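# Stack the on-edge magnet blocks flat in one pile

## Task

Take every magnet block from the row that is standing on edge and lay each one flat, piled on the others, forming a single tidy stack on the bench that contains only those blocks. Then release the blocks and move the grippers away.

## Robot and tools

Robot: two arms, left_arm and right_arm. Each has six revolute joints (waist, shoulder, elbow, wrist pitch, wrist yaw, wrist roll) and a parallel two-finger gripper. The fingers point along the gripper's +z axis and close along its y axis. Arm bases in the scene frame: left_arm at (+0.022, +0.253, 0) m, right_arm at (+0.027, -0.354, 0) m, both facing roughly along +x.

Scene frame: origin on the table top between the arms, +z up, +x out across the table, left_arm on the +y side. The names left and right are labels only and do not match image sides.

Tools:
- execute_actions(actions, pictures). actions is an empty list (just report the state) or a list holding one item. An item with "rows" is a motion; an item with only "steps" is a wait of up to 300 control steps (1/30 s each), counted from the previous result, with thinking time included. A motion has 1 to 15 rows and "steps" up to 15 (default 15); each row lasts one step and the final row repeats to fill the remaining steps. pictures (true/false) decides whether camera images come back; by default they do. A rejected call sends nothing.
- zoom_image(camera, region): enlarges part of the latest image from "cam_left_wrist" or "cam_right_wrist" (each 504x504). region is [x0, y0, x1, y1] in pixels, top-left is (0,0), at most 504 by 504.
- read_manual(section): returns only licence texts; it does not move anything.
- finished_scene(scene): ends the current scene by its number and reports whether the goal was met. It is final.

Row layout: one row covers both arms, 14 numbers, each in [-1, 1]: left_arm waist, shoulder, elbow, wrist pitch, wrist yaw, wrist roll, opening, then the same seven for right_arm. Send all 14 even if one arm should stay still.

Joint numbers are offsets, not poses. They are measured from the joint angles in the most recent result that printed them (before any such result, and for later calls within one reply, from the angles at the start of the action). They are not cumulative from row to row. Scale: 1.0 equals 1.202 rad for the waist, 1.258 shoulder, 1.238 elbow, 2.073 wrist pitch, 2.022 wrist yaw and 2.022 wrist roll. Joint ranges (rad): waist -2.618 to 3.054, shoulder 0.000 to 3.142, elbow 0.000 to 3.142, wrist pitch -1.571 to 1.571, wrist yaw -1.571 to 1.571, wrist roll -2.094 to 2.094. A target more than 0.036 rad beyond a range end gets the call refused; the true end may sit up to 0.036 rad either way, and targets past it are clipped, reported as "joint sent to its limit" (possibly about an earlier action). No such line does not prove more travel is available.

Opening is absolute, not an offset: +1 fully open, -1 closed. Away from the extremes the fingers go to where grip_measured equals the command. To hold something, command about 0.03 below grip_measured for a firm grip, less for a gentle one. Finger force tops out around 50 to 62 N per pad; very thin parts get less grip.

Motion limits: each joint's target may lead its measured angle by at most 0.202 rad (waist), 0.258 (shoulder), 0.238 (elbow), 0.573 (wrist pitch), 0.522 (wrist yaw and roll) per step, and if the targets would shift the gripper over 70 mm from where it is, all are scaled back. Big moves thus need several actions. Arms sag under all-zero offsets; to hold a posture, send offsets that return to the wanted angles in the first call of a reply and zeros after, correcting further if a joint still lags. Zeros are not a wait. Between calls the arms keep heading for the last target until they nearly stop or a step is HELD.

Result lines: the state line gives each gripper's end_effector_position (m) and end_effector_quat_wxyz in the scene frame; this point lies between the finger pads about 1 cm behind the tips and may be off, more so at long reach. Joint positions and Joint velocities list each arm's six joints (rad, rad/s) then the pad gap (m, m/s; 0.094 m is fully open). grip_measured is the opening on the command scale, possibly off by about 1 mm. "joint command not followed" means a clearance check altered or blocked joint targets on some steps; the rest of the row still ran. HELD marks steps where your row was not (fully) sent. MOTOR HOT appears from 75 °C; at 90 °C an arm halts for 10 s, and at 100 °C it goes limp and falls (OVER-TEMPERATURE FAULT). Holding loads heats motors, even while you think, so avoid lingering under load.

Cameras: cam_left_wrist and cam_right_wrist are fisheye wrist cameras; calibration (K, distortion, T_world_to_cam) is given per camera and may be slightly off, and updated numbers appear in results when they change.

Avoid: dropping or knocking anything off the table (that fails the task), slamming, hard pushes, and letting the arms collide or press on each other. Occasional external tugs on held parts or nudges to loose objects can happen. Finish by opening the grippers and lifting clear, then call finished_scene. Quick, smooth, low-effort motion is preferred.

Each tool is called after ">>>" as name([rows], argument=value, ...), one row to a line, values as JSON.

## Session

>>> execute_actions(actions=[])

Scene clock: 0.00 s of 6200.00 s.
left_arm: end_effector_position=(+0.1140, +0.5192, +0.1869) grip_measured=+1.000 end_effector_quat_wxyz=(-0.098, +0.849, -0.144, +0.498) | right_arm: end_effector_position=(+0.2669, -0.2639, +0.2329) grip_measured=+1.000 end_effector_quat_wxyz=(+0.523, +0.436, +0.731, +0.039)
Joint positions: left_arm=[ 1.8    1.669  1.259 -1.518  1.028 -0.798  0.094] | right_arm=[ 0.943  1.203  1.032 -1.231  1.097  1.994  0.094]
Joint velocities: left_arm=[-0.002 -0.007 -0.002  0.022 -0.022  0.066  0.   ] | right_arm=[-0.007 -0.012 -0.027  0.022 -0.066  0.007  0.   ]
camera_calibration (this result's frames):
cam_left_wrist: T_world_to_cam=[[0.192803, 0.876772, 0.440566, -0.557736], [-0.00181056, -0.448671, 0.893695, 0.111355], [0.981236, -0.173105, -0.0849178, 0.0970934], [0, 0, 0, 1]] pos_world=[0.0124635, 0.555776, 0.154447]
cam_right_wrist: T_world_to_cam=[[-0.555579, -0.408599, -0.72414, 0.222858], [-0.433646, 0.885485, -0.166934, 0.40278], [0.709425, 0.221276, -0.669144, 0.148904], [0, 0, 0, 1]] pos_world=[0.192843, -0.298545, 0.328256]

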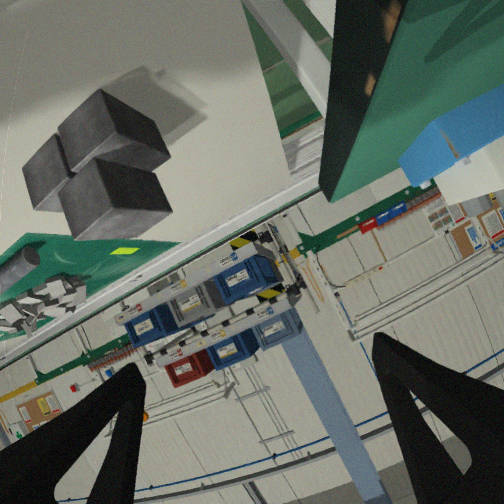

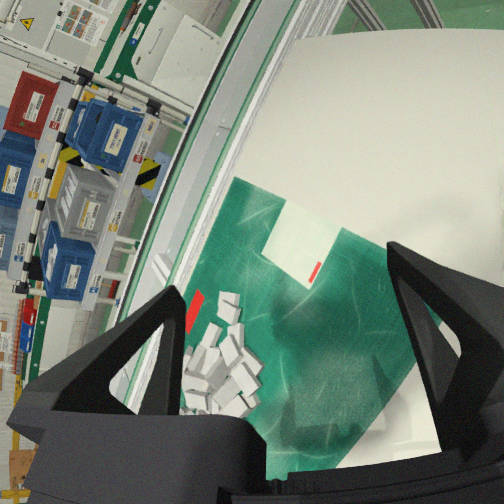

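>>> execute_actions([
  {"rows":[[0,-0.05,0.01,0.02,0,0,1,-0.05,0,0.04,0,-0.02,-0.06,1],[0,-0.1,0.01,0.04,0,0,1,-0.1,0,0.08,0,-0.05,-0.12,1],[0,-0.15,0.01,0.06,0,0,1,-0.16,0,0.12,0,-0.09,-0.19,1],[0,-0.2,0.01,0.08,0,0,1,-0.22,0,0.16,-0.01,-0.13,-0.26,1],[0,-0.25,0.01,0.1,-0.02,0.03,1,-0.28,0.01,0.2,-0.02,-0.17,-0.33,1],[0,-0.3,0.01,0.12,-0.05,0.06,1,-0.34,0.02,0.24,-0.03,-0.21,-0.4,1],[0,-0.35,0.01,0.15,-0.09,0.09,1,-0.4,0.03,0.28,-0.04,-0.25,-0.47,1],[0,-0.4,0.01,0.18,-0.13,0.12,1,-0.46,0.04,0.32,-0.05,-0.29,-0.54,1],[0,-0.45,0.01,0.21,-0.17,0.15,1,-0.52,0.05,0.35,-0.06,-0.33,-0.61,1],[-0.03,-0.5,0.01,0.24,-0.21,0.18,1,-0.58,0.06,0.38,-0.07,-0.37,-0.68,1],[-0.07,-0.55,0.01,0.27,-0.25,0.21,1,-0.64,0.07,0.39,-0.08,-0.41,-0.75,1],[-0.12,-0.58,0.01,0.3,-0.3,0.25,1,-0.7,0.077,0.39,-0.08,-0.45,-0.82,1],[-0.18,-0.61,0.01,0.33,-0.35,0.29,1,-0.76,0.077,0.39,-0.08,-0.49,-0.89,1],[-0.24,-0.61,0.01,0.35,-0.4,0.33,1,-0.82,0.077,0.39,-0.08,-0.52,-0.95,1],[-1,-0.61,0.01,0.35,-0.51,0.39,1,-1,0.077,0.39,-0.08,-0.543,-0.986,1]]},
], pictures=false)

>>> execute_actions([
  {"steps":25},
])

Scene clock: 10.47 s of 6200.00 s.
left_arm: end_effector_position=(+0.1034, +0.5048, +0.3327) grip_measured=+1.000 end_effector_quat_wxyz=(-0.481, +0.646, -0.588, -0.080) | right_arm: end_effector_position=(+0.3111, -0.3710, +0.2677) grip_measured=+1.000 end_effector_quat_wxyz=(+0.267, +0.340, +0.901, -0.027)
Joint positions: left_arm=[ 1.562  0.911  1.262 -0.983  0.476 -0.343  0.094] | right_arm=[ 0.035  1.283  1.5   -1.319  0.286  0.767  0.094]
Joint velocities: left_arm=[-2.171 -0.75   0.081  1.223 -2.864  2.234  0.   ] | right_arm=[-2.059  0.198 -0.012 -0.388 -2.117 -2.835  0.   ]
Steps of this call (steps 1 to 90: nothing new was sent; then 6.97 s passed at rest; steps 91 to 105: all 15 steps of this action). Readings (joint positions):
91: left_arm=[1.800 1.666 1.259 -1.516 1.028 -0.798] | right_arm=[0.938 1.203 1.034 -1.230 1.089 1.980]
92: left_arm=[1.800 1.655 1.259 -1.505 1.025 -0.798] | right_arm=[0.915 1.203 1.047 -1.231 1.067 1.945]
94: left_arm=[1.800 1.590 1.259 -1.459 1.019 -0.798] | right_arm=[0.815 1.209 1.111 -1.232 0.992 1.817]
98: left_arm=[1.800 1.322 1.259 -1.326 0.938 -0.716] | right_arm=[0.534 1.230 1.320 -1.251 0.774 1.444]
105: the state above

Scene clock: 11.30 s of 6200.00 s.
left_arm: end_effector_position=(+0.2563, +0.4151, +0.3632) grip_measured=+1.000 end_effector_quat_wxyz=(+0.513, -0.257, +0.805, +0.151) | right_arm: end_effector_position=(+0.2945, -0.4028, +0.2493) grip_measured=+1.000 end_effector_quat_wxyz=(+0.189, +0.095, +0.977, -0.019)
Joint positions: left_arm=[ 0.604  0.893  1.267 -0.817  0.013 -0.016  0.094] | right_arm=[-0.259  1.304  1.5   -1.383  0.006  0.012  0.094]
Joint velocities: left_arm=[-0.012 -0.002  0.007 -0.051 -0.081  0.007  0.   ] | right_arm=[-0.012  0.032 -0.007  0.051 -0.037 -0.007  0.   ]
Steps of this call (steps 1 to 25: the robot went on to your last target). Readings (joint positions):
1: left_arm=[1.488 0.894 1.265 -0.945 0.386 -0.277] | right_arm=[-0.035 1.290 1.500 -1.330 0.226 0.670]
2: left_arm=[1.416 0.887 1.267 -0.912 0.310 -0.224] | right_arm=[-0.105 1.297 1.500 -1.339 0.178 0.573]
4: left_arm=[1.272 0.890 1.267 -0.869 0.197 -0.149] | right_arm=[-0.218 1.304 1.500 -1.352 0.120 0.387]
8: left_arm=[0.983 0.893 1.267 -0.834 0.082 -0.070] | right_arm=[-0.259 1.304 1.500 -1.371 0.057 0.164]
25: the state above
camera_calibration (this result's frames):
cam_left_wrist: T_world_to_cam=[[0.492123, -0.864144, -0.105211, 0.272633], [-0.717342, -0.334081, -0.611401, 0.589831], [0.493189, 0.376357, -0.784296, 0.105476], [0, 0, 0, 1]] pos_world=[0.236922, 0.392949, 0.472031]
cam_right_wrist: T_world_to_cam=[[-0.433715, -0.888448, -0.150173, -0.179003], [-0.876897, 0.377855, 0.297114, 0.350846], [-0.207226, 0.260549, -0.942959, 0.525027], [0, 0, 0, 1]] pos_world=[0.338819, -0.428399, 0.363956]

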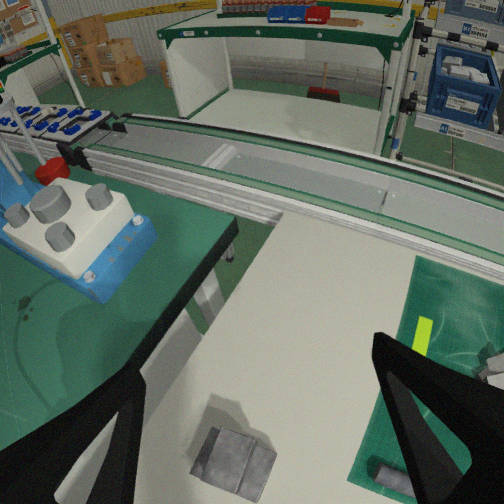

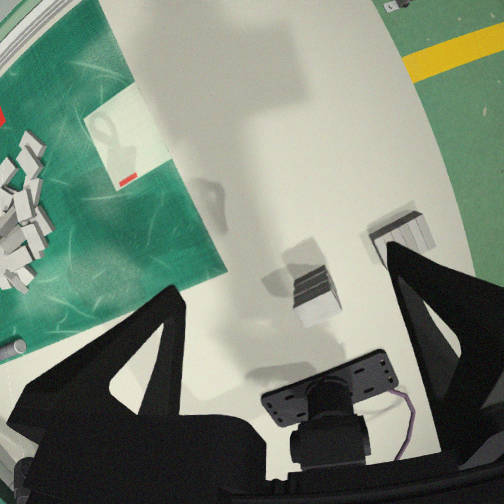

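>>> execute_actions([
  {"rows":[[-0.04,0,0,0.01,0,0,1,-0.03,0,0.01,0,0,0,1],[-0.09,0,0,0.02,0,0,1,-0.07,0,0.01,0,0,0,1],[-0.15,0,0,0.03,0,0,1,-0.11,0,0.01,0,0,0,1],[-0.21,0,0,0.04,0,0,1,-0.15,0,0.01,0,0,0,1],[-0.27,0,0,0.05,0,0,1,-0.19,0,0.01,0,0,0,1],[-0.33,0,0,0.06,0,0,1,-0.23,0,0.01,0,0,0,1],[-0.39,0,0,0.07,0,0,1,-0.27,0,0.01,0,0,0,1],[-0.45,0,0,0.08,0,0,1,-0.31,0,0.01,0,0,0,1],[-0.51,0,0,0.09,0,0,1,-0.35,0,0.01,0,0,0,1],[-0.57,0,0,0.1,0,0,1,-0.39,0,0.01,0,0,0,1],[-0.63,0,0,0.11,0,0,1,-0.43,0,0.01,0,0,0,1],[-0.69,0,0,0.12,0,0,1,-0.46,0,0.01,0,0,0,1],[-0.75,0,0,0.13,0,0,1,-0.48,0,0.01,0,0,0,1],[-0.81,0,0,0.14,0,0,1,-0.5,0,0.01,0,0,0,1],[-1,0,0,0.15,0,0,1,-0.5,0,0.01,0,0,0,1]]},
], pictures=false)

>>> execute_actions([
  {"steps":15},
])

>>> zoom_image(camera="cam_right_wrist", region=[130, 130, 382, 382])

Scene clock: 19.47 s of 6200.00 s.
left_arm: end_effector_position=(+0.3093, +0.1609, +0.4108) grip_measured=+1.000 end_effector_quat_wxyz=(+0.609, +0.118, +0.778, -0.103) | right_arm: end_effector_position=(+0.2250, -0.5401, +0.2492) grip_measured=+1.000 end_effector_quat_wxyz=(+0.176, +0.366, +0.911, -0.072)
Joint positions: left_arm=[-0.313  0.893  1.267 -0.613  0.008 -0.015  0.094] | right_arm=[-0.833  1.304  1.5   -1.384  0.006  0.009  0.094]
Joint velocities: left_arm=[-2.103  0.002 -0.007  0.52   0.007 -0.037  0.   ] | right_arm=[-0.603 -0.012 -0.022 -0.022  0.081  0.051  0.   ]
Steps of this call (steps 1 to 30: the robot went on to your last target; steps 31 to 90: nothing new was sent; then 4.67 s passed at rest; steps 91 to 105: all 15 steps of this action). Readings (joint positions):
91: left_arm=[0.599 0.893 1.267 -0.817 0.008 -0.015] | right_arm=[-0.262 1.304 1.500 -1.384 0.004 0.009]
92: left_arm=[0.576 0.893 1.267 -0.815 0.005 -0.015] | right_arm=[-0.274 1.304 1.500 -1.384 0.001 0.009]
94: left_arm=[0.476 0.893 1.267 -0.802 0.000 -0.015] | right_arm=[-0.339 1.304 1.500 -1.384 -0.004 0.009]
98: left_arm=[0.193 0.893 1.267 -0.746 0.004 -0.015] | right_arm=[-0.538 1.304 1.500 -1.384 -0.002 0.009]
105: the state above

Scene clock: 19.97 s of 6200.00 s.
left_arm: end_effector_position=(+0.2750, +0.0812, +0.4309) grip_measured=+1.000 end_effector_quat_wxyz=(+0.618, +0.221, +0.727, -0.200) | right_arm: end_effector_position=(+0.2205, -0.5447, +0.2492) grip_measured=+1.000 end_effector_quat_wxyz=(+0.175, +0.377, +0.907, -0.075)
Joint positions: left_arm=[-0.591  0.893  1.267 -0.53   0.021 -0.015  0.094] | right_arm=[-0.855  1.304  1.5   -1.384  0.008  0.009  0.094]
Joint velocities: left_arm=[ 0.012  0.002  0.007  0.081 -0.066 -0.007  0.   ] | right_arm=[ 0.002  0.002 -0.002 -0.037 -0.007 -0.037  0.   ]
Steps of this call (steps 1 to 15: the robot went on to your last target). Readings (joint positions):
1: left_arm=[-0.386 0.893 1.267 -0.595 0.009 -0.015] | right_arm=[-0.848 1.304 1.500 -1.384 0.008 0.009]
2: left_arm=[-0.459 0.893 1.267 -0.579 0.009 -0.015] | right_arm=[-0.855 1.304 1.500 -1.384 0.008 0.009]
4: left_arm=[-0.563 0.893 1.267 -0.558 0.019 -0.015] | right_arm=[-0.855 1.304 1.500 -1.384 0.008 0.009]
8: left_arm=[-0.591 0.893 1.267 -0.539 0.021 -0.015] | right_arm=[-0.855 1.304 1.500 -1.384 0.008 0.009]
15: the state above
camera_calibration (this result's frames):
cam_left_wrist: T_world_to_cam=[[-0.602543, -0.788005, -0.126452, 0.286095], [-0.399996, 0.435283, -0.806556, 0.467469], [0.690612, -0.435405, -0.577475, 0.197507], [0, 0, 0, 1]] pos_world=[0.222969, 0.107959, 0.527272]
cam_right_wrist: T_world_to_cam=[[-0.857026, -0.493913, -0.146822, -0.0297486], [-0.514487, 0.804509, 0.296764, 0.492231], [-0.0284559, 0.329872, -0.943597, 0.545154], [0, 0, 0, 1]] pos_world=[0.243264, -0.590528, 0.363962]

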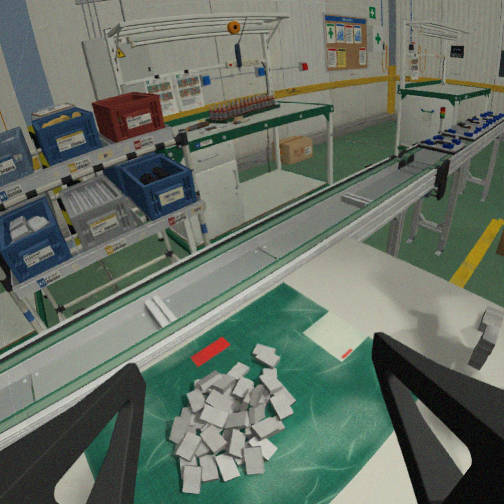

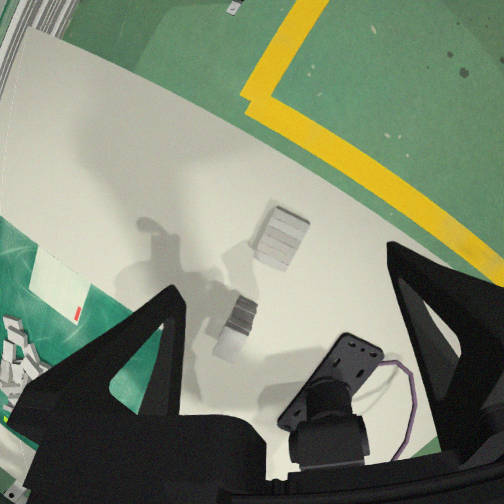

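Region (130, 130, 382, 382) of cam_right_wrist's 504x504 image, scaled by 2.000, with more detail than that image has.

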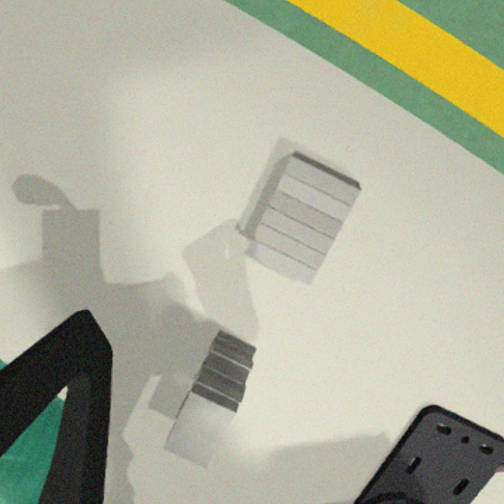

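>>> zoom_image(camera="cam_right_wrist", region=[240, 195, 324, 279])

Region (240, 195, 324, 279) of cam_right_wrist's 504x504 image, scaled by 6.000, with more detail than that image has.

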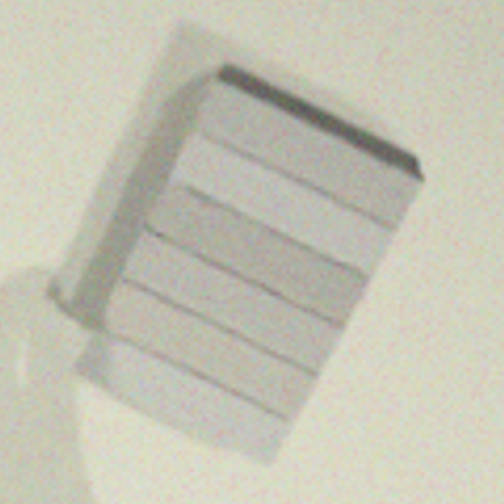

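>>> execute_actions([
  {"rows":[[-0.03,-0.02,-0.02,0,0,0,1,0.006,0.008,-0.03,0.015,-0.008,-0.04,1],[-0.06,-0.04,-0.04,0,0,0,1,0.012,0.016,-0.06,0.03,-0.008,-0.08,1],[-0.09,-0.06,-0.06,0,0,0,1,0.018,0.025,-0.095,0.045,-0.008,-0.12,1],[-0.12,-0.08,-0.08,0,0,0,1,0.024,0.034,-0.13,0.06,-0.008,-0.16,1],[-0.15,-0.1,-0.1,0,0,0,1,0.03,0.043,-0.165,0.075,-0.008,-0.2,1],[-0.18,-0.12,-0.12,0,0,0,1,0.036,0.052,-0.2,0.09,-0.008,-0.24,1],[-0.21,-0.14,-0.14,0,0,0,1,0.042,0.061,-0.235,0.105,-0.008,-0.28,1],[-0.24,-0.16,-0.16,0,0,0,1,0.048,0.07,-0.27,0.12,-0.008,-0.32,1],[-0.27,-0.18,-0.18,0,0,0,1,0.054,0.079,-0.305,0.135,-0.008,-0.36,1],[-0.3,-0.2,-0.2,0,0,0,1,0.06,0.088,-0.34,0.15,-0.008,-0.39,1],[-0.33,-0.22,-0.22,0,0,0,1,0.066,0.097,-0.375,0.165,-0.008,-0.39,1],[-0.36,-0.24,-0.24,0,0,0,1,0.072,0.106,-0.41,0.174,-0.008,-0.39,1],[-0.39,-0.26,-0.26,0,0,0,1,0.078,0.115,-0.435,0.174,-0.008,-0.39,1],[-0.42,-0.28,-0.28,0,0,0,1,0.084,0.122,-0.455,0.174,-0.008,-0.39,1],[-0.45,-0.3,-0.3,0,0,0,1,0.084,0.127,-0.471,0.174,-0.008,-0.39,1]]},
], pictures=false)

>>> execute_actions([
  {"steps":18},
])

Scene clock: 56.03 s of 6200.00 s.
left_arm: end_effector_position=(+0.1422, +0.0327, +0.3687) grip_measured=+1.000 end_effector_quat_wxyz=(+0.554, +0.385, +0.656, -0.339) | right_arm: end_effector_position=(+0.2073, -0.5026, +0.0706) grip_measured=+1.000 end_effector_quat_wxyz=(-0.001, +0.008, +1.000, -0.000)
Joint positions: left_arm=[-1.064  0.579  0.95  -0.529  0.02  -0.015  0.094] | right_arm=[-0.771  1.456  0.968 -1.084  0.002 -0.677  0.094]
Joint velocities: left_arm=[-1.053 -0.745 -0.711 -0.051  0.095  0.037  0.   ] | right_arm=[ 0.168  0.256 -0.872  0.359  0.022 -0.696  0.   ]
Steps of this call (steps 1 to 15: the robot went on to your last target; steps 16 to 90: nothing new was sent; then 32.57 s passed at rest; steps 91 to 105: all 15 steps of this action). Readings (joint positions):
91: left_arm=[-0.596 0.893 1.266 -0.529 0.019 -0.015] | right_arm=[-0.855 1.304 1.497 -1.381 0.007 -0.000]
92: left_arm=[-0.610 0.890 1.259 -0.526 0.018 -0.015] | right_arm=[-0.855 1.304 1.488 -1.371 0.006 -0.024]
94: left_arm=[-0.667 0.864 1.220 -0.524 0.017 -0.015] | right_arm=[-0.851 1.306 1.439 -1.334 0.004 -0.103]
98: left_arm=[-0.812 0.769 1.115 -0.527 0.018 -0.015] | right_arm=[-0.823 1.352 1.268 -1.240 0.003 -0.341]
105: the state above

Scene clock: 56.63 s of 6200.00 s.
left_arm: end_effector_position=(+0.1254, +0.0317, +0.3569) grip_measured=+1.000 end_effector_quat_wxyz=(+0.541, +0.406, +0.645, -0.355) | right_arm: end_effector_position=(+0.2044, -0.4980, +0.0552) grip_measured=+1.000 end_effector_quat_wxyz=(-0.008, -0.042, +0.999, +0.006)
Joint positions: left_arm=[-1.125  0.533  0.904 -0.535  0.022 -0.015  0.094] | right_arm=[-0.764  1.471  0.918 -1.037  0.002 -0.77   0.094]
Joint velocities: left_arm=[ 0.002  0.007 -0.017  0.066  0.007  0.051  0.   ] | right_arm=[-0.017 -0.007  0.012 -0.095  0.066 -0.11   0.   ]
Steps of this call (steps 1 to 18: the robot went on to your last target). Readings (joint positions):
1: left_arm=[-1.095 0.556 0.928 -0.530 0.021 -0.015] | right_arm=[-0.766 1.464 0.943 -1.079 0.002 -0.696]
2: left_arm=[-1.113 0.542 0.915 -0.533 0.022 -0.015] | right_arm=[-0.764 1.469 0.927 -1.077 0.002 -0.712]
4: left_arm=[-1.124 0.533 0.905 -0.535 0.022 -0.015] | right_arm=[-0.764 1.471 0.918 -1.074 0.002 -0.734]
8: left_arm=[-1.125 0.533 0.904 -0.535 0.022 -0.015] | right_arm=[-0.764 1.471 0.918 -1.051 0.002 -0.756]
18: the state above
camera_calibration (this result's frames):
cam_left_wrist: T_world_to_cam=[[-0.92033, -0.370352, -0.125826, 0.173975], [-0.125261, 0.583809, -0.80217, 0.328729], [0.370543, -0.7225, -0.583688, 0.28799], [0, 0, 0, 1]] pos_world=[0.0945785, 0.0805895, 0.453683]
cam_right_wrist: T_world_to_cam=[[-0.211312, -0.976014, -0.0523754, -0.426291], [-0.758474, 0.129944, 0.638617, 0.198966], [-0.616493, 0.174673, -0.767741, 0.379424], [0, 0, 0, 1]] pos_world=[0.294742, -0.508196, 0.141909]

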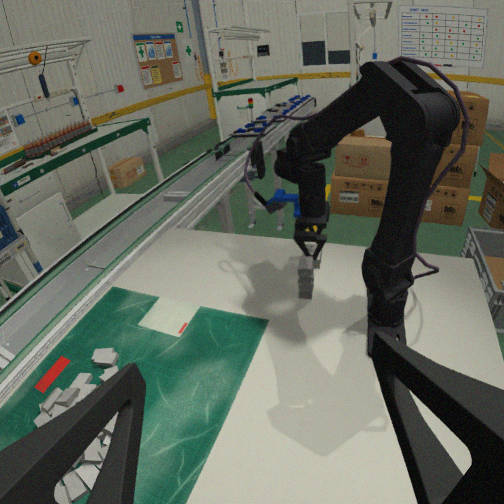

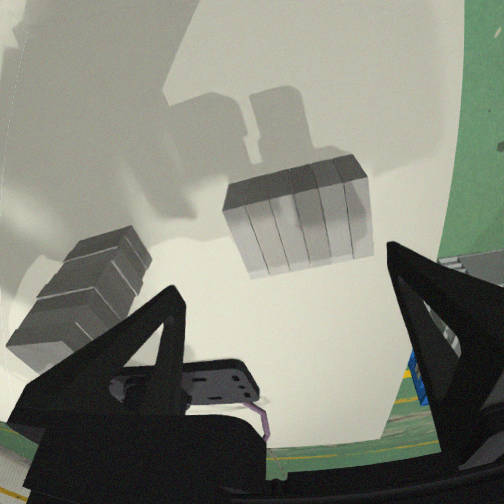

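>>> execute_actions([
  {"rows":[[0,0,0,0,0,0,1,-0.015,0,0,0.015,0,-0.017,1],[0,0,0,0,0,0,1,-0.025,0,0,0.025,0,-0.017,1],[0,0,0,0,0,0,1,-0.025,0.005,0,0.032,0,-0.017,1],[0,0,0,0,0,0,1,-0.025,0.01,-0.006,0.04,0,-0.017,1],[0,0,0,0,0,0,1,-0.025,0.015,-0.012,0.048,0,-0.017,1],[0,0,0,0,0,0,1,-0.025,0.02,-0.018,0.056,0,-0.017,1],[0,0,0,0,0,0,1,-0.025,0.025,-0.024,0.064,0,-0.017,1],[0,0,0,0,0,0,1,-0.025,0.03,-0.03,0.072,0,-0.017,1],[0,0,0,0,0,0,1,-0.025,0.034,-0.036,0.08,0,-0.017,1],[0,0,0,0,0,0,1,-0.025,0.038,-0.042,0.087,0,-0.017,1],[0,0,0,0,0,0,1,-0.025,0.042,-0.047,0.087,0,-0.017,1],[0,0,0,0,0,0,1,-0.025,0.046,-0.052,0.087,0,-0.017,1],[0,0,0,0,0,0,1,-0.025,0.049,-0.056,0.087,0,-0.017,1],[0,0,0,0,0,0,1,-0.025,0.052,-0.06,0.087,0,-0.017,1],[0,0,0,0,0,0,1,-0.025,0.054,-0.062,0.087,0,-0.017,1]]},
], pictures=false)

>>> execute_actions([
  {"steps":12},
])

Scene clock: 67.83 s of 6200.00 s.
left_arm: end_effector_position=(+0.1254, +0.0317, +0.3569) grip_measured=+1.000 end_effector_quat_wxyz=(+0.541, +0.406, +0.645, -0.355) | right_arm: end_effector_position=(+0.2133, -0.5115, +0.0308) grip_measured=+1.000 end_effector_quat_wxyz=(+0.008, -0.045, +0.999, -0.008)
Joint positions: left_arm=[-1.125  0.533  0.904 -0.535  0.022 -0.015  0.094] | right_arm=[-0.784  1.527  0.865 -0.886  0.002 -0.795  0.094]
Joint velocities: left_arm=[-0.007 -0.007  0.007 -0.037 -0.081  0.022  0.   ] | right_arm=[-0.012  0.125 -0.168  0.139  0.007 -0.066  0.   ]
Steps of this call (steps 1 to 15: the robot went on to your last target; steps 16 to 90: nothing new was sent; then 7.70 s passed at rest; steps 91 to 105: all 15 steps of this action). Readings (joint positions):
91: left_arm=[-1.125 0.533 0.904 -0.535 0.022 -0.015] | right_arm=[-0.764 1.471 0.918 -1.035 0.002 -0.775]
92: left_arm=[-1.125 0.533 0.904 -0.535 0.022 -0.015] | right_arm=[-0.767 1.471 0.918 -1.031 0.002 -0.779]
94: left_arm=[-1.125 0.533 0.904 -0.535 0.022 -0.015] | right_arm=[-0.777 1.471 0.918 -1.014 0.002 -0.785]
98: left_arm=[-1.125 0.533 0.904 -0.535 0.022 -0.015] | right_arm=[-0.784 1.486 0.916 -0.962 0.002 -0.791]
105: the state above

Scene clock: 68.23 s of 6200.00 s.
left_arm: end_effector_position=(+0.1254, +0.0317, +0.3569) grip_measured=+1.000 end_effector_quat_wxyz=(+0.541, +0.406, +0.645, -0.355) | right_arm: end_effector_position=(+0.2130, -0.5113, +0.0269) grip_measured=+1.000 end_effector_quat_wxyz=(+0.007, -0.045, +0.999, -0.008)
Joint positions: left_arm=[-1.125  0.533  0.904 -0.535  0.022 -0.015  0.094] | right_arm=[-0.784  1.534  0.855 -0.871  0.002 -0.796  0.094]
Joint velocities: left_arm=[ 0.022 -0.002  0.012 -0.022  0.007 -0.022  0.   ] | right_arm=[-0.007  0.007  0.007 -0.037 -0.066  0.007  0.   ]
Steps of this call (steps 1 to 12: the robot went on to your last target). Readings (joint positions):
1: left_arm=[-1.125 0.533 0.904 -0.535 0.022 -0.015] | right_arm=[-0.784 1.530 0.860 -0.884 0.002 -0.795]
2: left_arm=[-1.125 0.533 0.904 -0.535 0.022 -0.015] | right_arm=[-0.784 1.533 0.857 -0.883 0.002 -0.796]
4: left_arm=[-1.125 0.533 0.904 -0.535 0.022 -0.015] | right_arm=[-0.784 1.534 0.855 -0.881 0.002 -0.796]
8: left_arm=[-1.125 0.533 0.904 -0.535 0.022 -0.015] | right_arm=[-0.784 1.534 0.855 -0.874 0.002 -0.796]
12: the state above
camera_calibration (this result's frames):
cam_left_wrist: T_world_to_cam=[[-0.92033, -0.370352, -0.125826, 0.173975], [-0.125261, 0.583809, -0.80217, 0.328729], [0.370543, -0.7225, -0.583688, 0.28799], [0, 0, 0, 1]] pos_world=[0.0945785, 0.0805895, 0.453683]
cam_right_wrist: T_world_to_cam=[[-0.203628, -0.978481, -0.033331, -0.442331], [-0.77891, 0.141282, 0.611015, 0.236188], [-0.593157, 0.150382, -0.790917, 0.348564], [0, 0, 0, 1]] pos_world=[0.300652, -0.518599, 0.116627]

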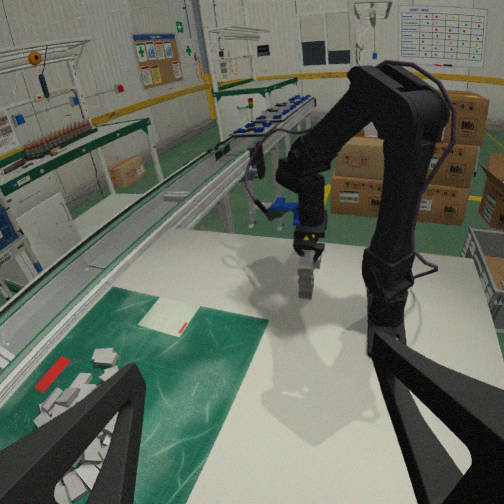

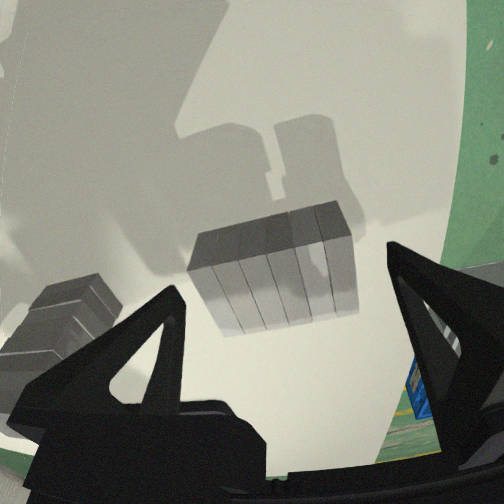

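>>> execute_actions([
  {"rows":[[0,0,0,0,0,0,1,-0.016,0.01,-0.015,0.01,0,-0.006,0.95],[0,0,0,0,0,0,1,-0.016,0.016,-0.02,0.014,0,-0.006,0.9],[0,0,0,0,0,0,1,-0.016,0.016,-0.025,0.018,0,-0.006,0.85],[0,0,0,0,0,0,1,-0.016,0.014,-0.03,0.018,0,-0.006,0.8],[0,0,0,0,0,0,1,-0.016,0.014,-0.035,0.018,0,-0.006,0.75],[0,0,0,0,0,0,1,-0.016,0.014,-0.04,0.018,0,-0.006,0.7],[0,0,0,0,0,0,1,-0.016,0.014,-0.04,0.018,0,-0.006,0.65]]},
])

Scene clock: 76.60 s of 6200.00 s.
left_arm: end_effector_position=(+0.1254, +0.0317, +0.3569) grip_measured=+1.000 end_effector_quat_wxyz=(+0.541, +0.406, +0.645, -0.355) | right_arm: end_effector_position=(+0.2060, -0.5078, +0.0166) grip_measured=+0.652 end_effector_quat_wxyz=(-0.001, -0.043, +0.999, -0.000)
Joint positions: left_arm=[-1.125  0.533  0.904 -0.535  0.022 -0.015  0.094] | right_arm=[-0.792  1.545  0.82  -0.847  0.002 -0.8    0.078]
Joint velocities: left_arm=[ 0.012 -0.002  0.007 -0.037  0.051 -0.037  0.   ] | right_arm=[ 0.007 -0.012 -0.007 -0.022 -0.022  0.022 -0.   ]
Steps of this call (steps 1 to 30: the robot went on to your last target; steps 31 to 90: nothing new was sent; then 4.87 s passed at rest; steps 91 to 105: all 15 steps of this action). Readings (joint positions):
91: left_arm=[-1.125 0.533 0.904 -0.535 0.022 -0.015] | right_arm=[-0.784 1.534 0.855 -0.869 0.002 -0.797]
92: left_arm=[-1.125 0.533 0.904 -0.535 0.022 -0.015] | right_arm=[-0.786 1.535 0.855 -0.868 0.002 -0.798]
94: left_arm=[-1.125 0.533 0.904 -0.535 0.022 -0.015] | right_arm=[-0.790 1.540 0.850 -0.857 0.002 -0.798]
98: left_arm=[-1.125 0.533 0.904 -0.535 0.022 -0.015] | right_arm=[-0.792 1.543 0.826 -0.848 0.002 -0.799]
105: the state above
camera_calibration (this result's frames):
cam_left_wrist: T_world_to_cam=[[-0.92033, -0.370352, -0.125826, 0.173975], [-0.125261, 0.583809, -0.80217, 0.328729], [0.370543, -0.7225, -0.583688, 0.28799], [0, 0, 0, 1]] pos_world=[0.0945785, 0.0805895, 0.453683]
cam_right_wrist: T_world_to_cam=[[-0.208368, -0.977072, -0.0437498, -0.43881], [-0.768106, 0.135785, 0.62576, 0.231243], [-0.605472, 0.163993, -0.778788, 0.344967], [0, 0, 0, 1]] pos_world=[0.295053, -0.51672, 0.104756]

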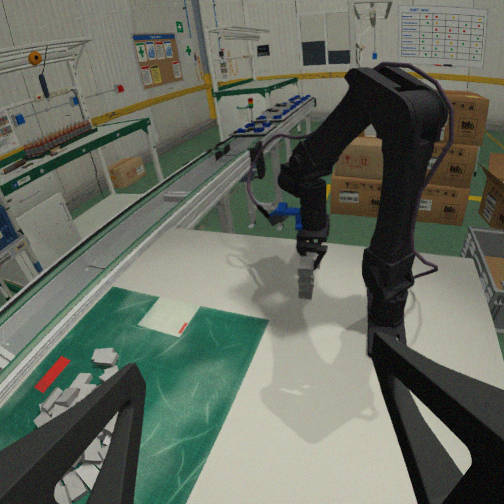

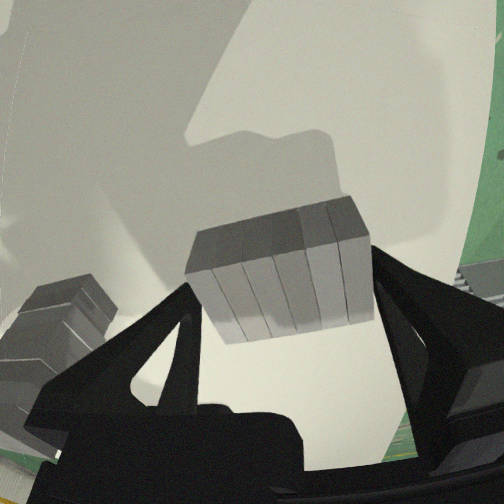

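>>> execute_actions([
  {"rows":[[0,0,0,0,0,0,1,0,0,0,0,0,0,0.6],[0,0,0,0,0,0,1,0,0,0,0,0,0,0.55],[0,0,0,0,0,0,1,0,0,0,0,0,0,0.51],[0,0,0,0,0,0,1,0,0,0,0,0,0,0.48],[0,0,0,0,0,0,1,0,0,0,0,0,0,0.45],[0,0,0,0,0,0,1,0,0,0,0,0,0,0.42],[0,0,0,0,0,0,1,0,0,0,0,0,0,0.4],[0,0,0,0,0,0,1,0,0,0,0,0,0,0.38],[0,0,0,0,0,0,1,0,0,0,0,0,0,0.36],[0,0,0,0,0,0,1,0,0,0,0,0,0,0.34],[0,0,0,0,0,0,1,0,0,0,0,0,0,0.32],[0,0,0,0,0,0,1,0,0,0,0,0,0,0.3],[0,0,0,0,0,0,1,0,0,0,0,0,0,0.28],[0,0,0,0,0,0,1,0,0,0,0,0,0,0.26]]},
])

Scene clock: 82.03 s of 6200.00 s.
left_arm: end_effector_position=(+0.1254, +0.0317, +0.3569) grip_measured=+1.000 end_effector_quat_wxyz=(+0.541, +0.406, +0.645, -0.355) | right_arm: end_effector_position=(+0.2063, -0.5105, +0.0167) grip_measured=+0.316 end_effector_quat_wxyz=(-0.002, -0.043, +0.999, -0.007)
Joint positions: left_arm=[-1.125  0.533  0.904 -0.535  0.022 -0.015  0.094] | right_arm=[-0.792  1.545  0.82  -0.839  0.012 -0.8    0.062]
Joint velocities: left_arm=[-0.012  0.002  0.002 -0.022 -0.037 -0.007  0.   ] | right_arm=[-0.007 -0.002  0.007  0.007 -0.022  0.022 -0.   ]
Steps of this call (steps 1 to 15: the robot went on to your last target; steps 16 to 90: nothing new was sent; then 1.93 s passed at rest; steps 91 to 105: all 15 steps of this action). Readings (joint positions):
91: left_arm=[-1.125 0.533 0.904 -0.535 0.022 -0.015] | right_arm=[-0.792 1.545 0.820 -0.846 0.002 -0.800]
92: left_arm=[-1.125 0.533 0.904 -0.535 0.022 -0.015] | right_arm=[-0.792 1.545 0.820 -0.846 0.002 -0.800]
94: left_arm=[-1.125 0.533 0.904 -0.535 0.022 -0.015] | right_arm=[-0.792 1.545 0.820 -0.846 0.003 -0.800]
98: left_arm=[-1.125 0.533 0.904 -0.535 0.022 -0.015] | right_arm=[-0.792 1.545 0.820 -0.842 0.009 -0.800]
105: the state above
camera_calibration (this result's frames):
cam_left_wrist: T_world_to_cam=[[-0.92033, -0.370352, -0.125826, 0.173975], [-0.125261, 0.583809, -0.80217, 0.328729], [0.370543, -0.7225, -0.583688, 0.28799], [0, 0, 0, 1]] pos_world=[0.0945785, 0.0805895, 0.453683]
cam_right_wrist: T_world_to_cam=[[-0.208053, -0.97763, -0.0308724, -0.44194], [-0.767727, 0.143662, 0.624465, 0.235796], [-0.606061, 0.153623, -0.780442, 0.340462], [0, 0, 0, 1]] pos_world=[0.295421, -0.518232, 0.104821]

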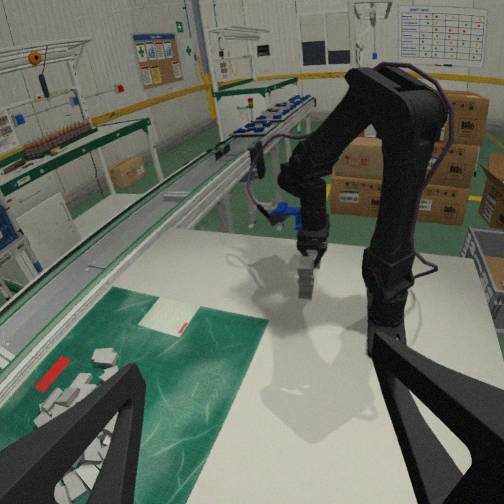

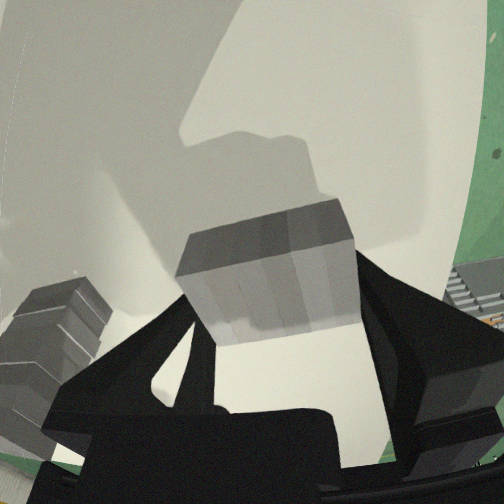

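>>> execute_actions([
  {"rows":[[0,0,0,0,0,0,1,0,-0.015,0.015,0,0,0,0.26],[0,0,0,0,0,0,1,0,-0.022,0.023,-0.005,0,0,0.26],[0,0,0,0,0,0,1,0,-0.028,0.03,-0.01,0,0,0.26],[0,0,0,0,0,0,1,0,-0.033,0.036,-0.017,0,0,0.26],[0,0,0,0,0,0,1,0,-0.038,0.042,-0.024,0,0,0.26],[0,0,0,0,0,0,1,0,-0.043,0.048,-0.031,0,0,0.26],[0,0,0,0,0,0,1,0,-0.048,0.054,-0.038,0,0,0.26],[0,0,0,0,0,0,1,0,-0.052,0.06,-0.044,0,0,0.26],[0,0,0,0,0,0,1,0,-0.056,0.065,-0.05,0,0,0.26],[0,0,0,0,0,0,1,0,-0.06,0.07,-0.05,0,0,0.26]]},
])

Scene clock: 91.43 s of 6200.00 s.
left_arm: end_effector_position=(+0.1254, +0.0317, +0.3569) grip_measured=+1.000 end_effector_quat_wxyz=(+0.541, +0.406, +0.645, -0.355) | right_arm: end_effector_position=(+0.2083, -0.5123, +0.0395) grip_measured=+0.316 end_effector_quat_wxyz=(+0.006, -0.043, +0.999, -0.014)
Joint positions: left_arm=[-1.125  0.533  0.904 -0.535  0.022 -0.015  0.094] | right_arm=[-0.792  1.494  0.872 -0.92   0.012 -0.8    0.062]
Joint velocities: left_arm=[-0.012 -0.012 -0.017  0.007  0.022 -0.007  0.   ] | right_arm=[-0.007  0.007  0.012 -0.095  0.066 -0.022 -0.001]
Steps of this call (steps 1 to 15: the robot went on to your last target; steps 16 to 90: nothing new was sent; then 5.90 s passed at rest; steps 91 to 105: all 15 steps of this action). Readings (joint positions):
91: left_arm=[-1.125 0.533 0.904 -0.535 0.022 -0.015] | right_arm=[-0.792 1.545 0.820 -0.839 0.012 -0.800]
92: left_arm=[-1.125 0.533 0.904 -0.535 0.022 -0.015] | right_arm=[-0.792 1.544 0.820 -0.839 0.012 -0.800]
94: left_arm=[-1.125 0.533 0.904 -0.535 0.022 -0.015] | right_arm=[-0.792 1.541 0.820 -0.843 0.012 -0.800]
98: left_arm=[-1.125 0.533 0.904 -0.535 0.022 -0.015] | right_arm=[-0.792 1.523 0.836 -0.883 0.012 -0.800]
105: the state above
camera_calibration (this result's frames):
cam_left_wrist: T_world_to_cam=[[-0.92033, -0.370352, -0.125826, 0.173975], [-0.125261, 0.583809, -0.80217, 0.328729], [0.370543, -0.7225, -0.583688, 0.28799], [0, 0, 0, 1]] pos_world=[0.0945785, 0.0805895, 0.453683]
cam_right_wrist: T_world_to_cam=[[-0.207637, -0.97799, -0.0205612, -0.44321], [-0.777697, 0.15229, 0.609913, 0.230395], [-0.593358, 0.142631, -0.792201, 0.352011], [0, 0, 0, 1]] pos_world=[0.296019, -0.51875, 0.129229]

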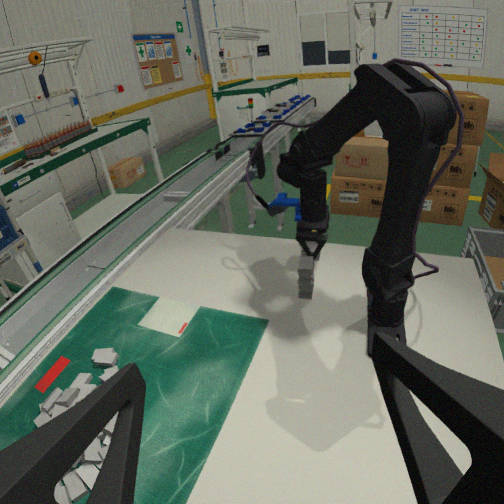

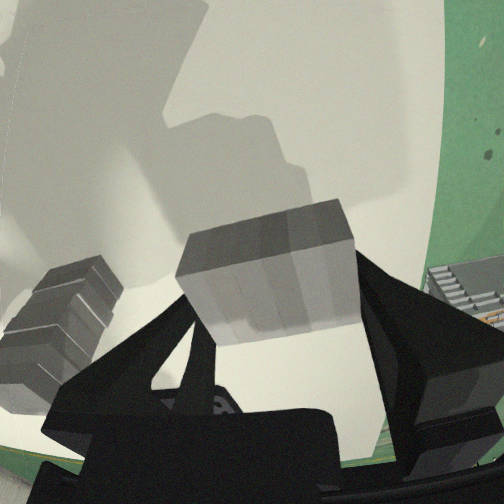

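>>> execute_actions([
  {"rows":[[0,0,0,0,0,0,1,0,0,0.04,-0.012,0,0,0.26],[0,0,0,0,0,0,1,0.005,0.012,0.058,-0.013,0,0.005,0.26],[0,0,0,0,0,0,1,0.015,0.03,0.08,-0.014,0,0.015,0.26],[0,0,0,0,0,0,1,0.035,0.053,0.107,-0.015,0,0.027,0.26],[0,0,0,0,0,0,1,0.06,0.079,0.136,-0.016,0,0.04,0.26],[0,0,0,0,0,0,1,0.088,0.106,0.166,-0.018,0,0.054,0.26],[0,0,0,0,0,0,1,0.118,0.133,0.196,-0.02,0,0.068,0.26],[0,0,0,0,0,0,1,0.148,0.16,0.226,-0.023,0,0.082,0.26],[0,0,0,0,0,0,1,0.178,0.187,0.257,-0.026,0,0.096,0.26],[0,0,0,0,0,0,1,0.208,0.214,0.288,-0.029,0,0.11,0.26],[0,0,0,0,0,0,1,0.238,0.241,0.319,-0.032,0,0.124,0.26],[0,0,0,0,0,0,1,0.268,0.267,0.348,-0.035,0,0.138,0.26],[0,0,0,0,0,0,1,0.295,0.29,0.373,-0.038,0,0.15,0.26],[0,0,0,0,0,0,1,0.318,0.31,0.392,-0.04,0,0.16,0.26],[0,0,0,0,0,0,1,0.334,0.324,0.405,-0.042,0,0.167,0.26]]},
], pictures=false)

>>> execute_actions([
  {"steps":15},
])

Scene clock: 98.73 s of 6200.00 s.
left_arm: end_effector_position=(+0.1254, +0.0317, +0.3569) grip_measured=+1.000 end_effector_quat_wxyz=(+0.541, +0.406, +0.645, -0.355) | right_arm: end_effector_position=(+0.3473, -0.4816, +0.0415) grip_measured=+0.316 end_effector_quat_wxyz=(+0.007, -0.098, +0.995, -0.019)
Joint positions: left_arm=[-1.125  0.533  0.904 -0.535  0.022 -0.015  0.094] | right_arm=[-0.446  1.873  1.306 -0.973  0.027 -0.564  0.062]
Joint velocities: left_arm=[-0.012 -0.007 -0.002 -0.081 -0.037 -0.037  0.   ] | right_arm=[ 0.926  0.725  0.759  0.051 -0.168  0.593  0.001]
Steps of this call (steps 1 to 30: the robot went on to your last target; steps 31 to 90: nothing new was sent; then 3.80 s passed at rest; steps 91 to 105: all 15 steps of this action). Readings (joint positions):
91: left_arm=[-1.125 0.533 0.904 -0.535 0.022 -0.015] | right_arm=[-0.792 1.494 0.872 -0.936 0.012 -0.800]
92: left_arm=[-1.125 0.533 0.904 -0.535 0.022 -0.015] | right_arm=[-0.792 1.497 0.876 -0.940 0.012 -0.800]
94: left_arm=[-1.125 0.533 0.904 -0.535 0.022 -0.015] | right_arm=[-0.787 1.523 0.908 -0.961 0.014 -0.790]
98: left_arm=[-1.125 0.533 0.904 -0.535 0.022 -0.015] | right_arm=[-0.703 1.642 1.043 -0.981 0.031 -0.727]
105: the state above

Scene clock: 99.23 s of 6200.00 s.
left_arm: end_effector_position=(+0.1254, +0.0317, +0.3569) grip_measured=+1.000 end_effector_quat_wxyz=(+0.541, +0.406, +0.645, -0.355) | right_arm: end_effector_position=(+0.3566, -0.4572, +0.0336) grip_measured=+0.316 end_effector_quat_wxyz=(-0.006, -0.086, +0.996, -0.001)
Joint positions: left_arm=[-1.125  0.533  0.904 -0.535  0.022 -0.015  0.094] | right_arm=[-0.381  1.921  1.339 -0.999  0.008 -0.474  0.062]
Joint velocities: left_arm=[-0.002  0.002  0.002 -0.007 -0.051  0.022  0.   ] | right_arm=[-0.012  0.012 -0.012 -0.11   0.022  0.051 -0.001]
Steps of this call (steps 1 to 15: the robot went on to your last target). Readings (joint positions):
1: left_arm=[-1.125 0.533 0.904 -0.535 0.022 -0.015] | right_arm=[-0.417 1.894 1.325 -0.969 0.022 -0.546]
2: left_arm=[-1.125 0.533 0.904 -0.535 0.022 -0.015] | right_arm=[-0.395 1.908 1.336 -0.964 0.015 -0.531]
4: left_arm=[-1.125 0.533 0.904 -0.535 0.022 -0.015] | right_arm=[-0.372 1.919 1.339 -0.965 0.001 -0.511]
8: left_arm=[-1.125 0.533 0.904 -0.535 0.022 -0.015] | right_arm=[-0.376 1.921 1.339 -0.991 0.002 -0.488]
15: the state above
camera_calibration (this result's frames):
cam_left_wrist: T_world_to_cam=[[-0.92033, -0.370352, -0.125826, 0.173975], [-0.125261, 0.583809, -0.80217, 0.328729], [0.370543, -0.7225, -0.583688, 0.28799], [0, 0, 0, 1]] pos_world=[0.0945785, 0.0805895, 0.453683]
cam_right_wrist: T_world_to_cam=[[-0.125007, -0.991372, -0.0394199, -0.393677], [-0.770083, 0.0718989, 0.633879, 0.300697], [-0.625576, 0.109596, -0.772427, 0.42314], [0, 0, 0, 1]] pos_world=[0.447056, -0.458275, 0.120721]

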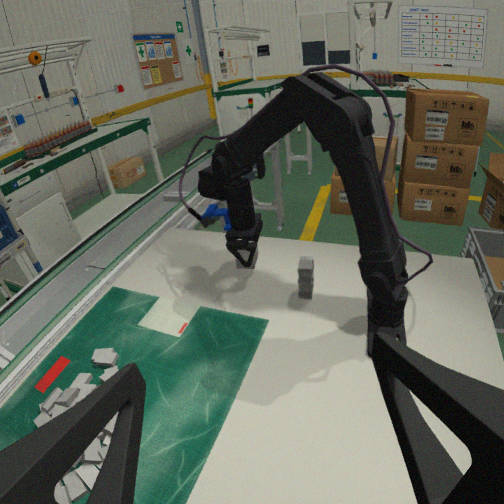

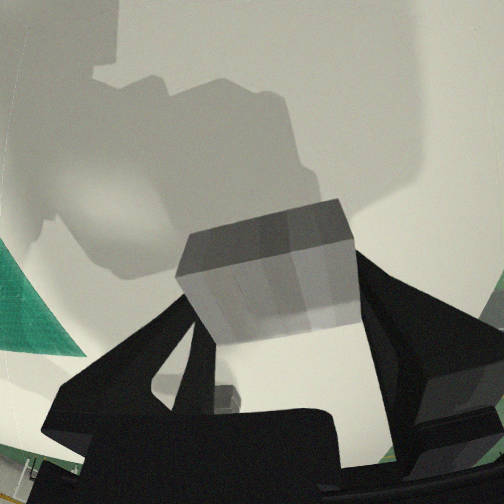

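>>> execute_actions([
  {"rows":[[0,0,0,0,0,0,1,0,-0.014,0.01,0.01,0,0,0.26],[0,0,0,0,0,0,1,0,-0.013,0.004,0.014,0,0,0.26],[0,0,0,0,0,0,1,0,-0.012,0,0.018,0,0,0.26],[0,0,0,0,0,0,1,0,-0.01,-0.003,0.022,0,0,0.26],[0,0,0,0,0,0,1,0,-0.009,-0.006,0.026,0,0,0.26],[0,0,0,0,0,0,1,0,-0.007,-0.009,0.029,0,0,0.26],[0,0,0,0,0,0,1,0,-0.006,-0.012,0.032,0,0,0.26],[0,0,0,0,0,0,1,0,-0.004,-0.015,0.034,0,0,0.26],[0,0,0,0,0,0,1,0,-0.003,-0.018,0.036,0,0,0.26],[0,0,0,0,0,0,1,0,-0.001,-0.021,0.038,0,0,0.26],[0,0,0,0,0,0,1,0,0,-0.024,0.04,0,0,0.26],[0,0,0,0,0,0,1,0,0.002,-0.027,0.04,0,0,0.26],[0,0,0,0,0,0,1,0,0.003,-0.03,0.04,0,0,0.26],[0,0,0,0,0,0,1,0,0.004,-0.032,0.04,0,0,0.26]]},
], pictures=false)

>>> execute_actions([
  {"steps":8},
])

Scene clock: 106.47 s of 6200.00 s.
left_arm: end_effector_position=(+0.1254, +0.0317, +0.3569) grip_measured=+1.000 end_effector_quat_wxyz=(+0.541, +0.406, +0.645, -0.355) | right_arm: end_effector_position=(+0.3587, -0.4579, +0.0207) grip_measured=+0.316 end_effector_quat_wxyz=(-0.001, -0.084, +0.996, -0.004)
Joint positions: left_arm=[-1.125  0.533  0.904 -0.535  0.022 -0.015  0.094] | right_arm=[-0.381  1.936  1.305 -0.939  0.008 -0.471  0.062]
Joint velocities: left_arm=[ 0.007 -0.002 -0.007 -0.022  0.007 -0.022  0.   ] | right_arm=[-0.012  0.066 -0.11  -0.022 -0.037  0.037 -0.001]
Steps of this call (steps 1 to 15: the robot went on to your last target; steps 16 to 90: nothing new was sent; then 3.73 s passed at rest; steps 91 to 105: all 15 steps of this action). Readings (joint positions):
91: left_arm=[-1.125 0.533 0.904 -0.535 0.022 -0.015] | right_arm=[-0.381 1.921 1.339 -0.999 0.008 -0.471]
92: left_arm=[-1.125 0.533 0.904 -0.535 0.022 -0.015] | right_arm=[-0.381 1.921 1.339 -0.999 0.008 -0.471]
94: left_arm=[-1.125 0.533 0.904 -0.535 0.022 -0.015] | right_arm=[-0.381 1.921 1.339 -0.993 0.008 -0.471]
98: left_arm=[-1.125 0.533 0.904 -0.535 0.022 -0.015] | right_arm=[-0.381 1.921 1.334 -0.968 0.008 -0.471]
105: the state above

Scene clock: 106.73 s of 6200.00 s.
left_arm: end_effector_position=(+0.1254, +0.0317, +0.3569) grip_measured=+1.000 end_effector_quat_wxyz=(+0.541, +0.406, +0.645, -0.355) | right_arm: end_effector_position=(+0.3578, -0.4577, +0.0182) grip_measured=+0.316 end_effector_quat_wxyz=(-0.003, -0.084, +0.996, -0.003)
Joint positions: left_arm=[-1.125  0.533  0.904 -0.535  0.022 -0.015  0.094] | right_arm=[-0.381  1.94   1.3   -0.934  0.008 -0.471  0.062]
Joint velocities: left_arm=[-0.027  0.002 -0.012  0.007 -0.037 -0.007  0.   ] | right_arm=[-0.002 -0.007  0.002  0.007 -0.022  0.007 -0.001]
Steps of this call (steps 1 to 8: the robot went on to your last target). Readings (joint positions):
1: left_arm=[-1.125 0.533 0.904 -0.535 0.022 -0.015] | right_arm=[-0.381 1.939 1.302 -0.938 0.008 -0.471]
2: left_arm=[-1.125 0.533 0.904 -0.535 0.022 -0.015] | right_arm=[-0.381 1.940 1.300 -0.938 0.008 -0.471]
4: left_arm=[-1.125 0.533 0.904 -0.535 0.022 -0.015] | right_arm=[-0.381 1.940 1.300 -0.935 0.008 -0.471]
8: the state above
camera_calibration (this result's frames):
cam_left_wrist: T_world_to_cam=[[-0.92033, -0.370352, -0.125826, 0.173975], [-0.125261, 0.583809, -0.80217, 0.328729], [0.370543, -0.7225, -0.583688, 0.28799], [0, 0, 0, 1]] pos_world=[0.0945785, 0.0805895, 0.453683]
cam_right_wrist: T_world_to_cam=[[-0.128131, -0.991041, -0.0376828, -0.393344], [-0.774364, 0.0762329, 0.628131, 0.315067], [-0.619631, 0.109663, -0.777194, 0.410041], [0, 0, 0, 1]] pos_world=[0.447651, -0.458805, 0.105956]

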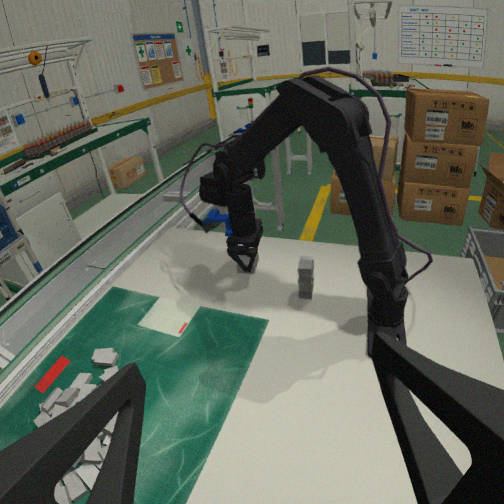

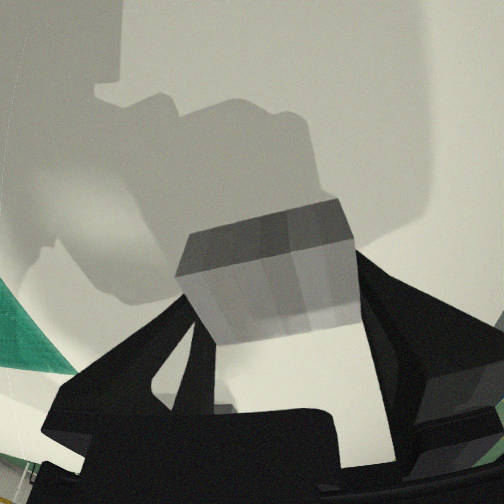

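>>> execute_actions([
  {"rows":[[0,0,0,0,0,0,1,0,-0.005,-0.003,0.008,0,0,0.26],[0,0,0,0,0,0,1,0,0,-0.005,0.008,0,0,0.26],[0,0,0,0,0,0,1,0,0.003,-0.005,0.008,0,0,0.26],[0,0,0,0,0,0,1,0,0.003,-0.005,0.008,0,0,0.26],[0,0,0,0,0,0,1,0,0.003,-0.005,0.004,0,0,0.28],[0,0,0,0,0,0,1,0,0.003,-0.005,0.002,0,0,0.3],[0,0,0,0,0,0,1,0,0.003,-0.003,0.002,0,0,0.31],[0,0,0,0,0,0,1,0,0.003,0,0.002,0,0,0.32],[0,0,0,0,0,0,1,0,0.003,0,0.002,0,0,0.35],[0,0,0,0,0,0,1,0,0.003,0,0.002,0,0,0.42],[0,0,0,0,0,0,1,0,0.003,0,0.002,0,0,0.52],[0,0,0,0,0,0,1,0,0.003,0,0.002,0,0,0.62],[0,0,0,0,0,0,1,0,0.003,0,0.002,0,0,0.7]]},
], pictures=false)

>>> execute_actions([
  {"rows":[[0,0,0,0,0,0,1,0,-0.014,0.02,-0.014,0,0,0.7],[0,0,0,0,0,0,1,0,-0.019,0.03,-0.024,0,0,0.7],[0,0,0,0,0,0,1,0,-0.024,0.04,-0.034,0,0,0.7],[0,0,0,0,0,0,1,0,-0.029,0.05,-0.044,0,0,0.7],[0,0,0,0,0,0,1,0,-0.034,0.06,-0.054,0,0,0.7],[0,0,0,0,0,0,1,0,-0.039,0.07,-0.064,0,0,0.7],[0,0,0,0,0,0,1,0,-0.044,0.08,-0.074,0,0,0.7],[0,0,0,0,0,0,1,0,-0.049,0.09,-0.083,0,0,0.7],[0,0,0,0,0,0,1,0,-0.054,0.1,-0.09,0,0,0.7],[0,0,0,0,0,0,1,0,-0.06,0.11,-0.095,0,0,0.7],[0,0,0,0,0,0,1,0,-0.065,0.12,-0.095,0,0,0.7],[0,0,0,0,0,0,1,0,-0.065,0.12,-0.095,0,0.03,0.7],[0,0,0,0,0,0,1,0,-0.065,0.12,-0.095,0.02,0.07,0.7],[0,0,0,0,0,0,1,0.03,-0.065,0.12,-0.095,0.05,0.12,0.7],[0,0,0,0,0,0,1,0.06,-0.065,0.12,-0.095,0.1,0.2,0.7]]},
], pictures=false)

>>> execute_actions([
  {"steps":8},
])

Scene clock: 126.77 s of 6200.00 s.
left_arm: end_effector_position=(+0.1254, +0.0317, +0.3569) grip_measured=+1.000 end_effector_quat_wxyz=(+0.541, +0.406, +0.645, -0.355) | right_arm: end_effector_position=(+0.3580, -0.4577, +0.0178) grip_measured=+0.695 end_effector_quat_wxyz=(-0.003, -0.084, +0.996, -0.003)
Joint positions: left_arm=[-1.125  0.533  0.904 -0.535  0.022 -0.015  0.094] | right_arm=[-0.381  1.941  1.3   -0.933  0.008 -0.471  0.08 ]
Joint velocities: left_arm=[ 0.012 -0.002 -0.022  0.037 -0.007 -0.051  0.   ] | right_arm=[-0.007  0.012  0.007 -0.007  0.022 -0.007  0.006]
Steps of this call (steps 1 to 15: the robot went on to your last target; steps 16 to 90: nothing new was sent; then 16.53 s passed at rest; steps 91 to 105: all 15 steps of this action). Readings (joint positions):
91: left_arm=[-1.125 0.533 0.904 -0.535 0.022 -0.015] | right_arm=[-0.381 1.940 1.300 -0.933 0.008 -0.471]
92: left_arm=[-1.125 0.533 0.904 -0.535 0.022 -0.015] | right_arm=[-0.381 1.941 1.300 -0.933 0.008 -0.471]
94: left_arm=[-1.125 0.533 0.904 -0.535 0.022 -0.015] | right_arm=[-0.381 1.941 1.300 -0.933 0.008 -0.471]
98: left_arm=[-1.125 0.533 0.904 -0.535 0.022 -0.015] | right_arm=[-0.381 1.941 1.300 -0.933 0.008 -0.471]
105: the state above

Scene clock: 127.27 s of 6200.00 s.
left_arm: end_effector_position=(+0.1254, +0.0317, +0.3569) grip_measured=+1.000 end_effector_quat_wxyz=(+0.541, +0.406, +0.645, -0.355) | right_arm: end_effector_position=(+0.3636, -0.4647, +0.0750) grip_measured=+0.698 end_effector_quat_wxyz=(+0.011, -0.029, +0.999, -0.034)
Joint positions: left_arm=[-1.125  0.533  0.904 -0.535  0.022 -0.015  0.094] | right_arm=[-0.371  1.863  1.43  -1.094  0.056 -0.353  0.08 ]
Joint velocities: left_arm=[ 0.002 -0.017 -0.012 -0.007  0.022 -0.11   0.   ] | right_arm=[ 0.281 -0.056  0.017 -0.139  1.136  1.956  0.   ]
Steps of this call (steps 1 to 15: all 15 steps of this action). Readings (joint positions):
1: left_arm=[-1.125 0.533 0.904 -0.535 0.022 -0.015] | right_arm=[-0.381 1.941 1.300 -0.934 0.008 -0.471]
2: left_arm=[-1.125 0.533 0.904 -0.535 0.022 -0.015] | right_arm=[-0.381 1.941 1.301 -0.940 0.008 -0.471]
4: left_arm=[-1.125 0.533 0.904 -0.535 0.022 -0.015] | right_arm=[-0.381 1.938 1.312 -0.964 0.008 -0.471]
8: left_arm=[-1.125 0.533 0.904 -0.535 0.022 -0.015] | right_arm=[-0.381 1.914 1.359 -1.027 0.008 -0.471]
15: the state above

Scene clock: 127.53 s of 6200.00 s.
left_arm: end_effector_position=(+0.1254, +0.0317, +0.3569) grip_measured=+1.000 end_effector_quat_wxyz=(+0.541, +0.406, +0.645, -0.355) | right_arm: end_effector_position=(+0.3599, -0.4630, +0.0778) grip_measured=+0.698 end_effector_quat_wxyz=(-0.004, +0.055, +0.995, -0.087)
Joint positions: left_arm=[-1.125  0.533  0.904 -0.535  0.022 -0.015  0.094] | right_arm=[-0.31   1.862  1.431 -1.116  0.174 -0.122  0.08 ]
Joint velocities: left_arm=[ 0.017  0.012 -0.002 -0.022  0.022 -0.022  0.   ] | right_arm=[ 0.017 -0.002  0.012 -0.095  0.168  0.3    0.   ]
Steps of this call (steps 1 to 8: the robot went on to your last target). Readings (joint positions):
1: left_arm=[-1.125 0.533 0.904 -0.535 0.022 -0.015] | right_arm=[-0.359 1.862 1.431 -1.098 0.089 -0.296]
2: left_arm=[-1.125 0.533 0.904 -0.535 0.022 -0.015] | right_arm=[-0.344 1.862 1.431 -1.101 0.113 -0.251]
4: left_arm=[-1.125 0.533 0.904 -0.535 0.022 -0.015] | right_arm=[-0.321 1.862 1.431 -1.109 0.143 -0.188]
8: the state above
camera_calibration (this result's frames):
cam_left_wrist: T_world_to_cam=[[-0.92033, -0.370352, -0.125826, 0.173975], [-0.125261, 0.583809, -0.80217, 0.328729], [0.370543, -0.7225, -0.583688, 0.28799], [0, 0, 0, 1]] pos_world=[0.0945785, 0.0805895, 0.453683]
cam_right_wrist: T_world_to_cam=[[-0.395474, -0.910353, 0.121892, -0.274956], [-0.717102, 0.388959, 0.578339, 0.407692], [-0.573903, 0.141308, -0.806639, 0.458785], [0, 0, 0, 1]] pos_world=[0.446917, -0.473712, 0.167805]

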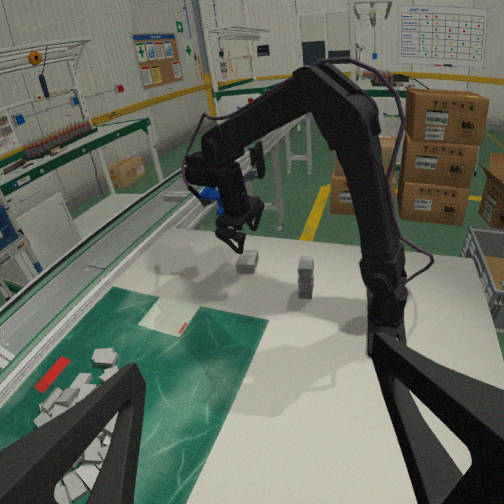

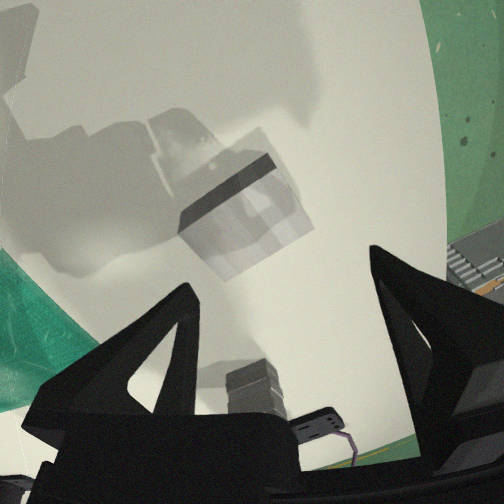

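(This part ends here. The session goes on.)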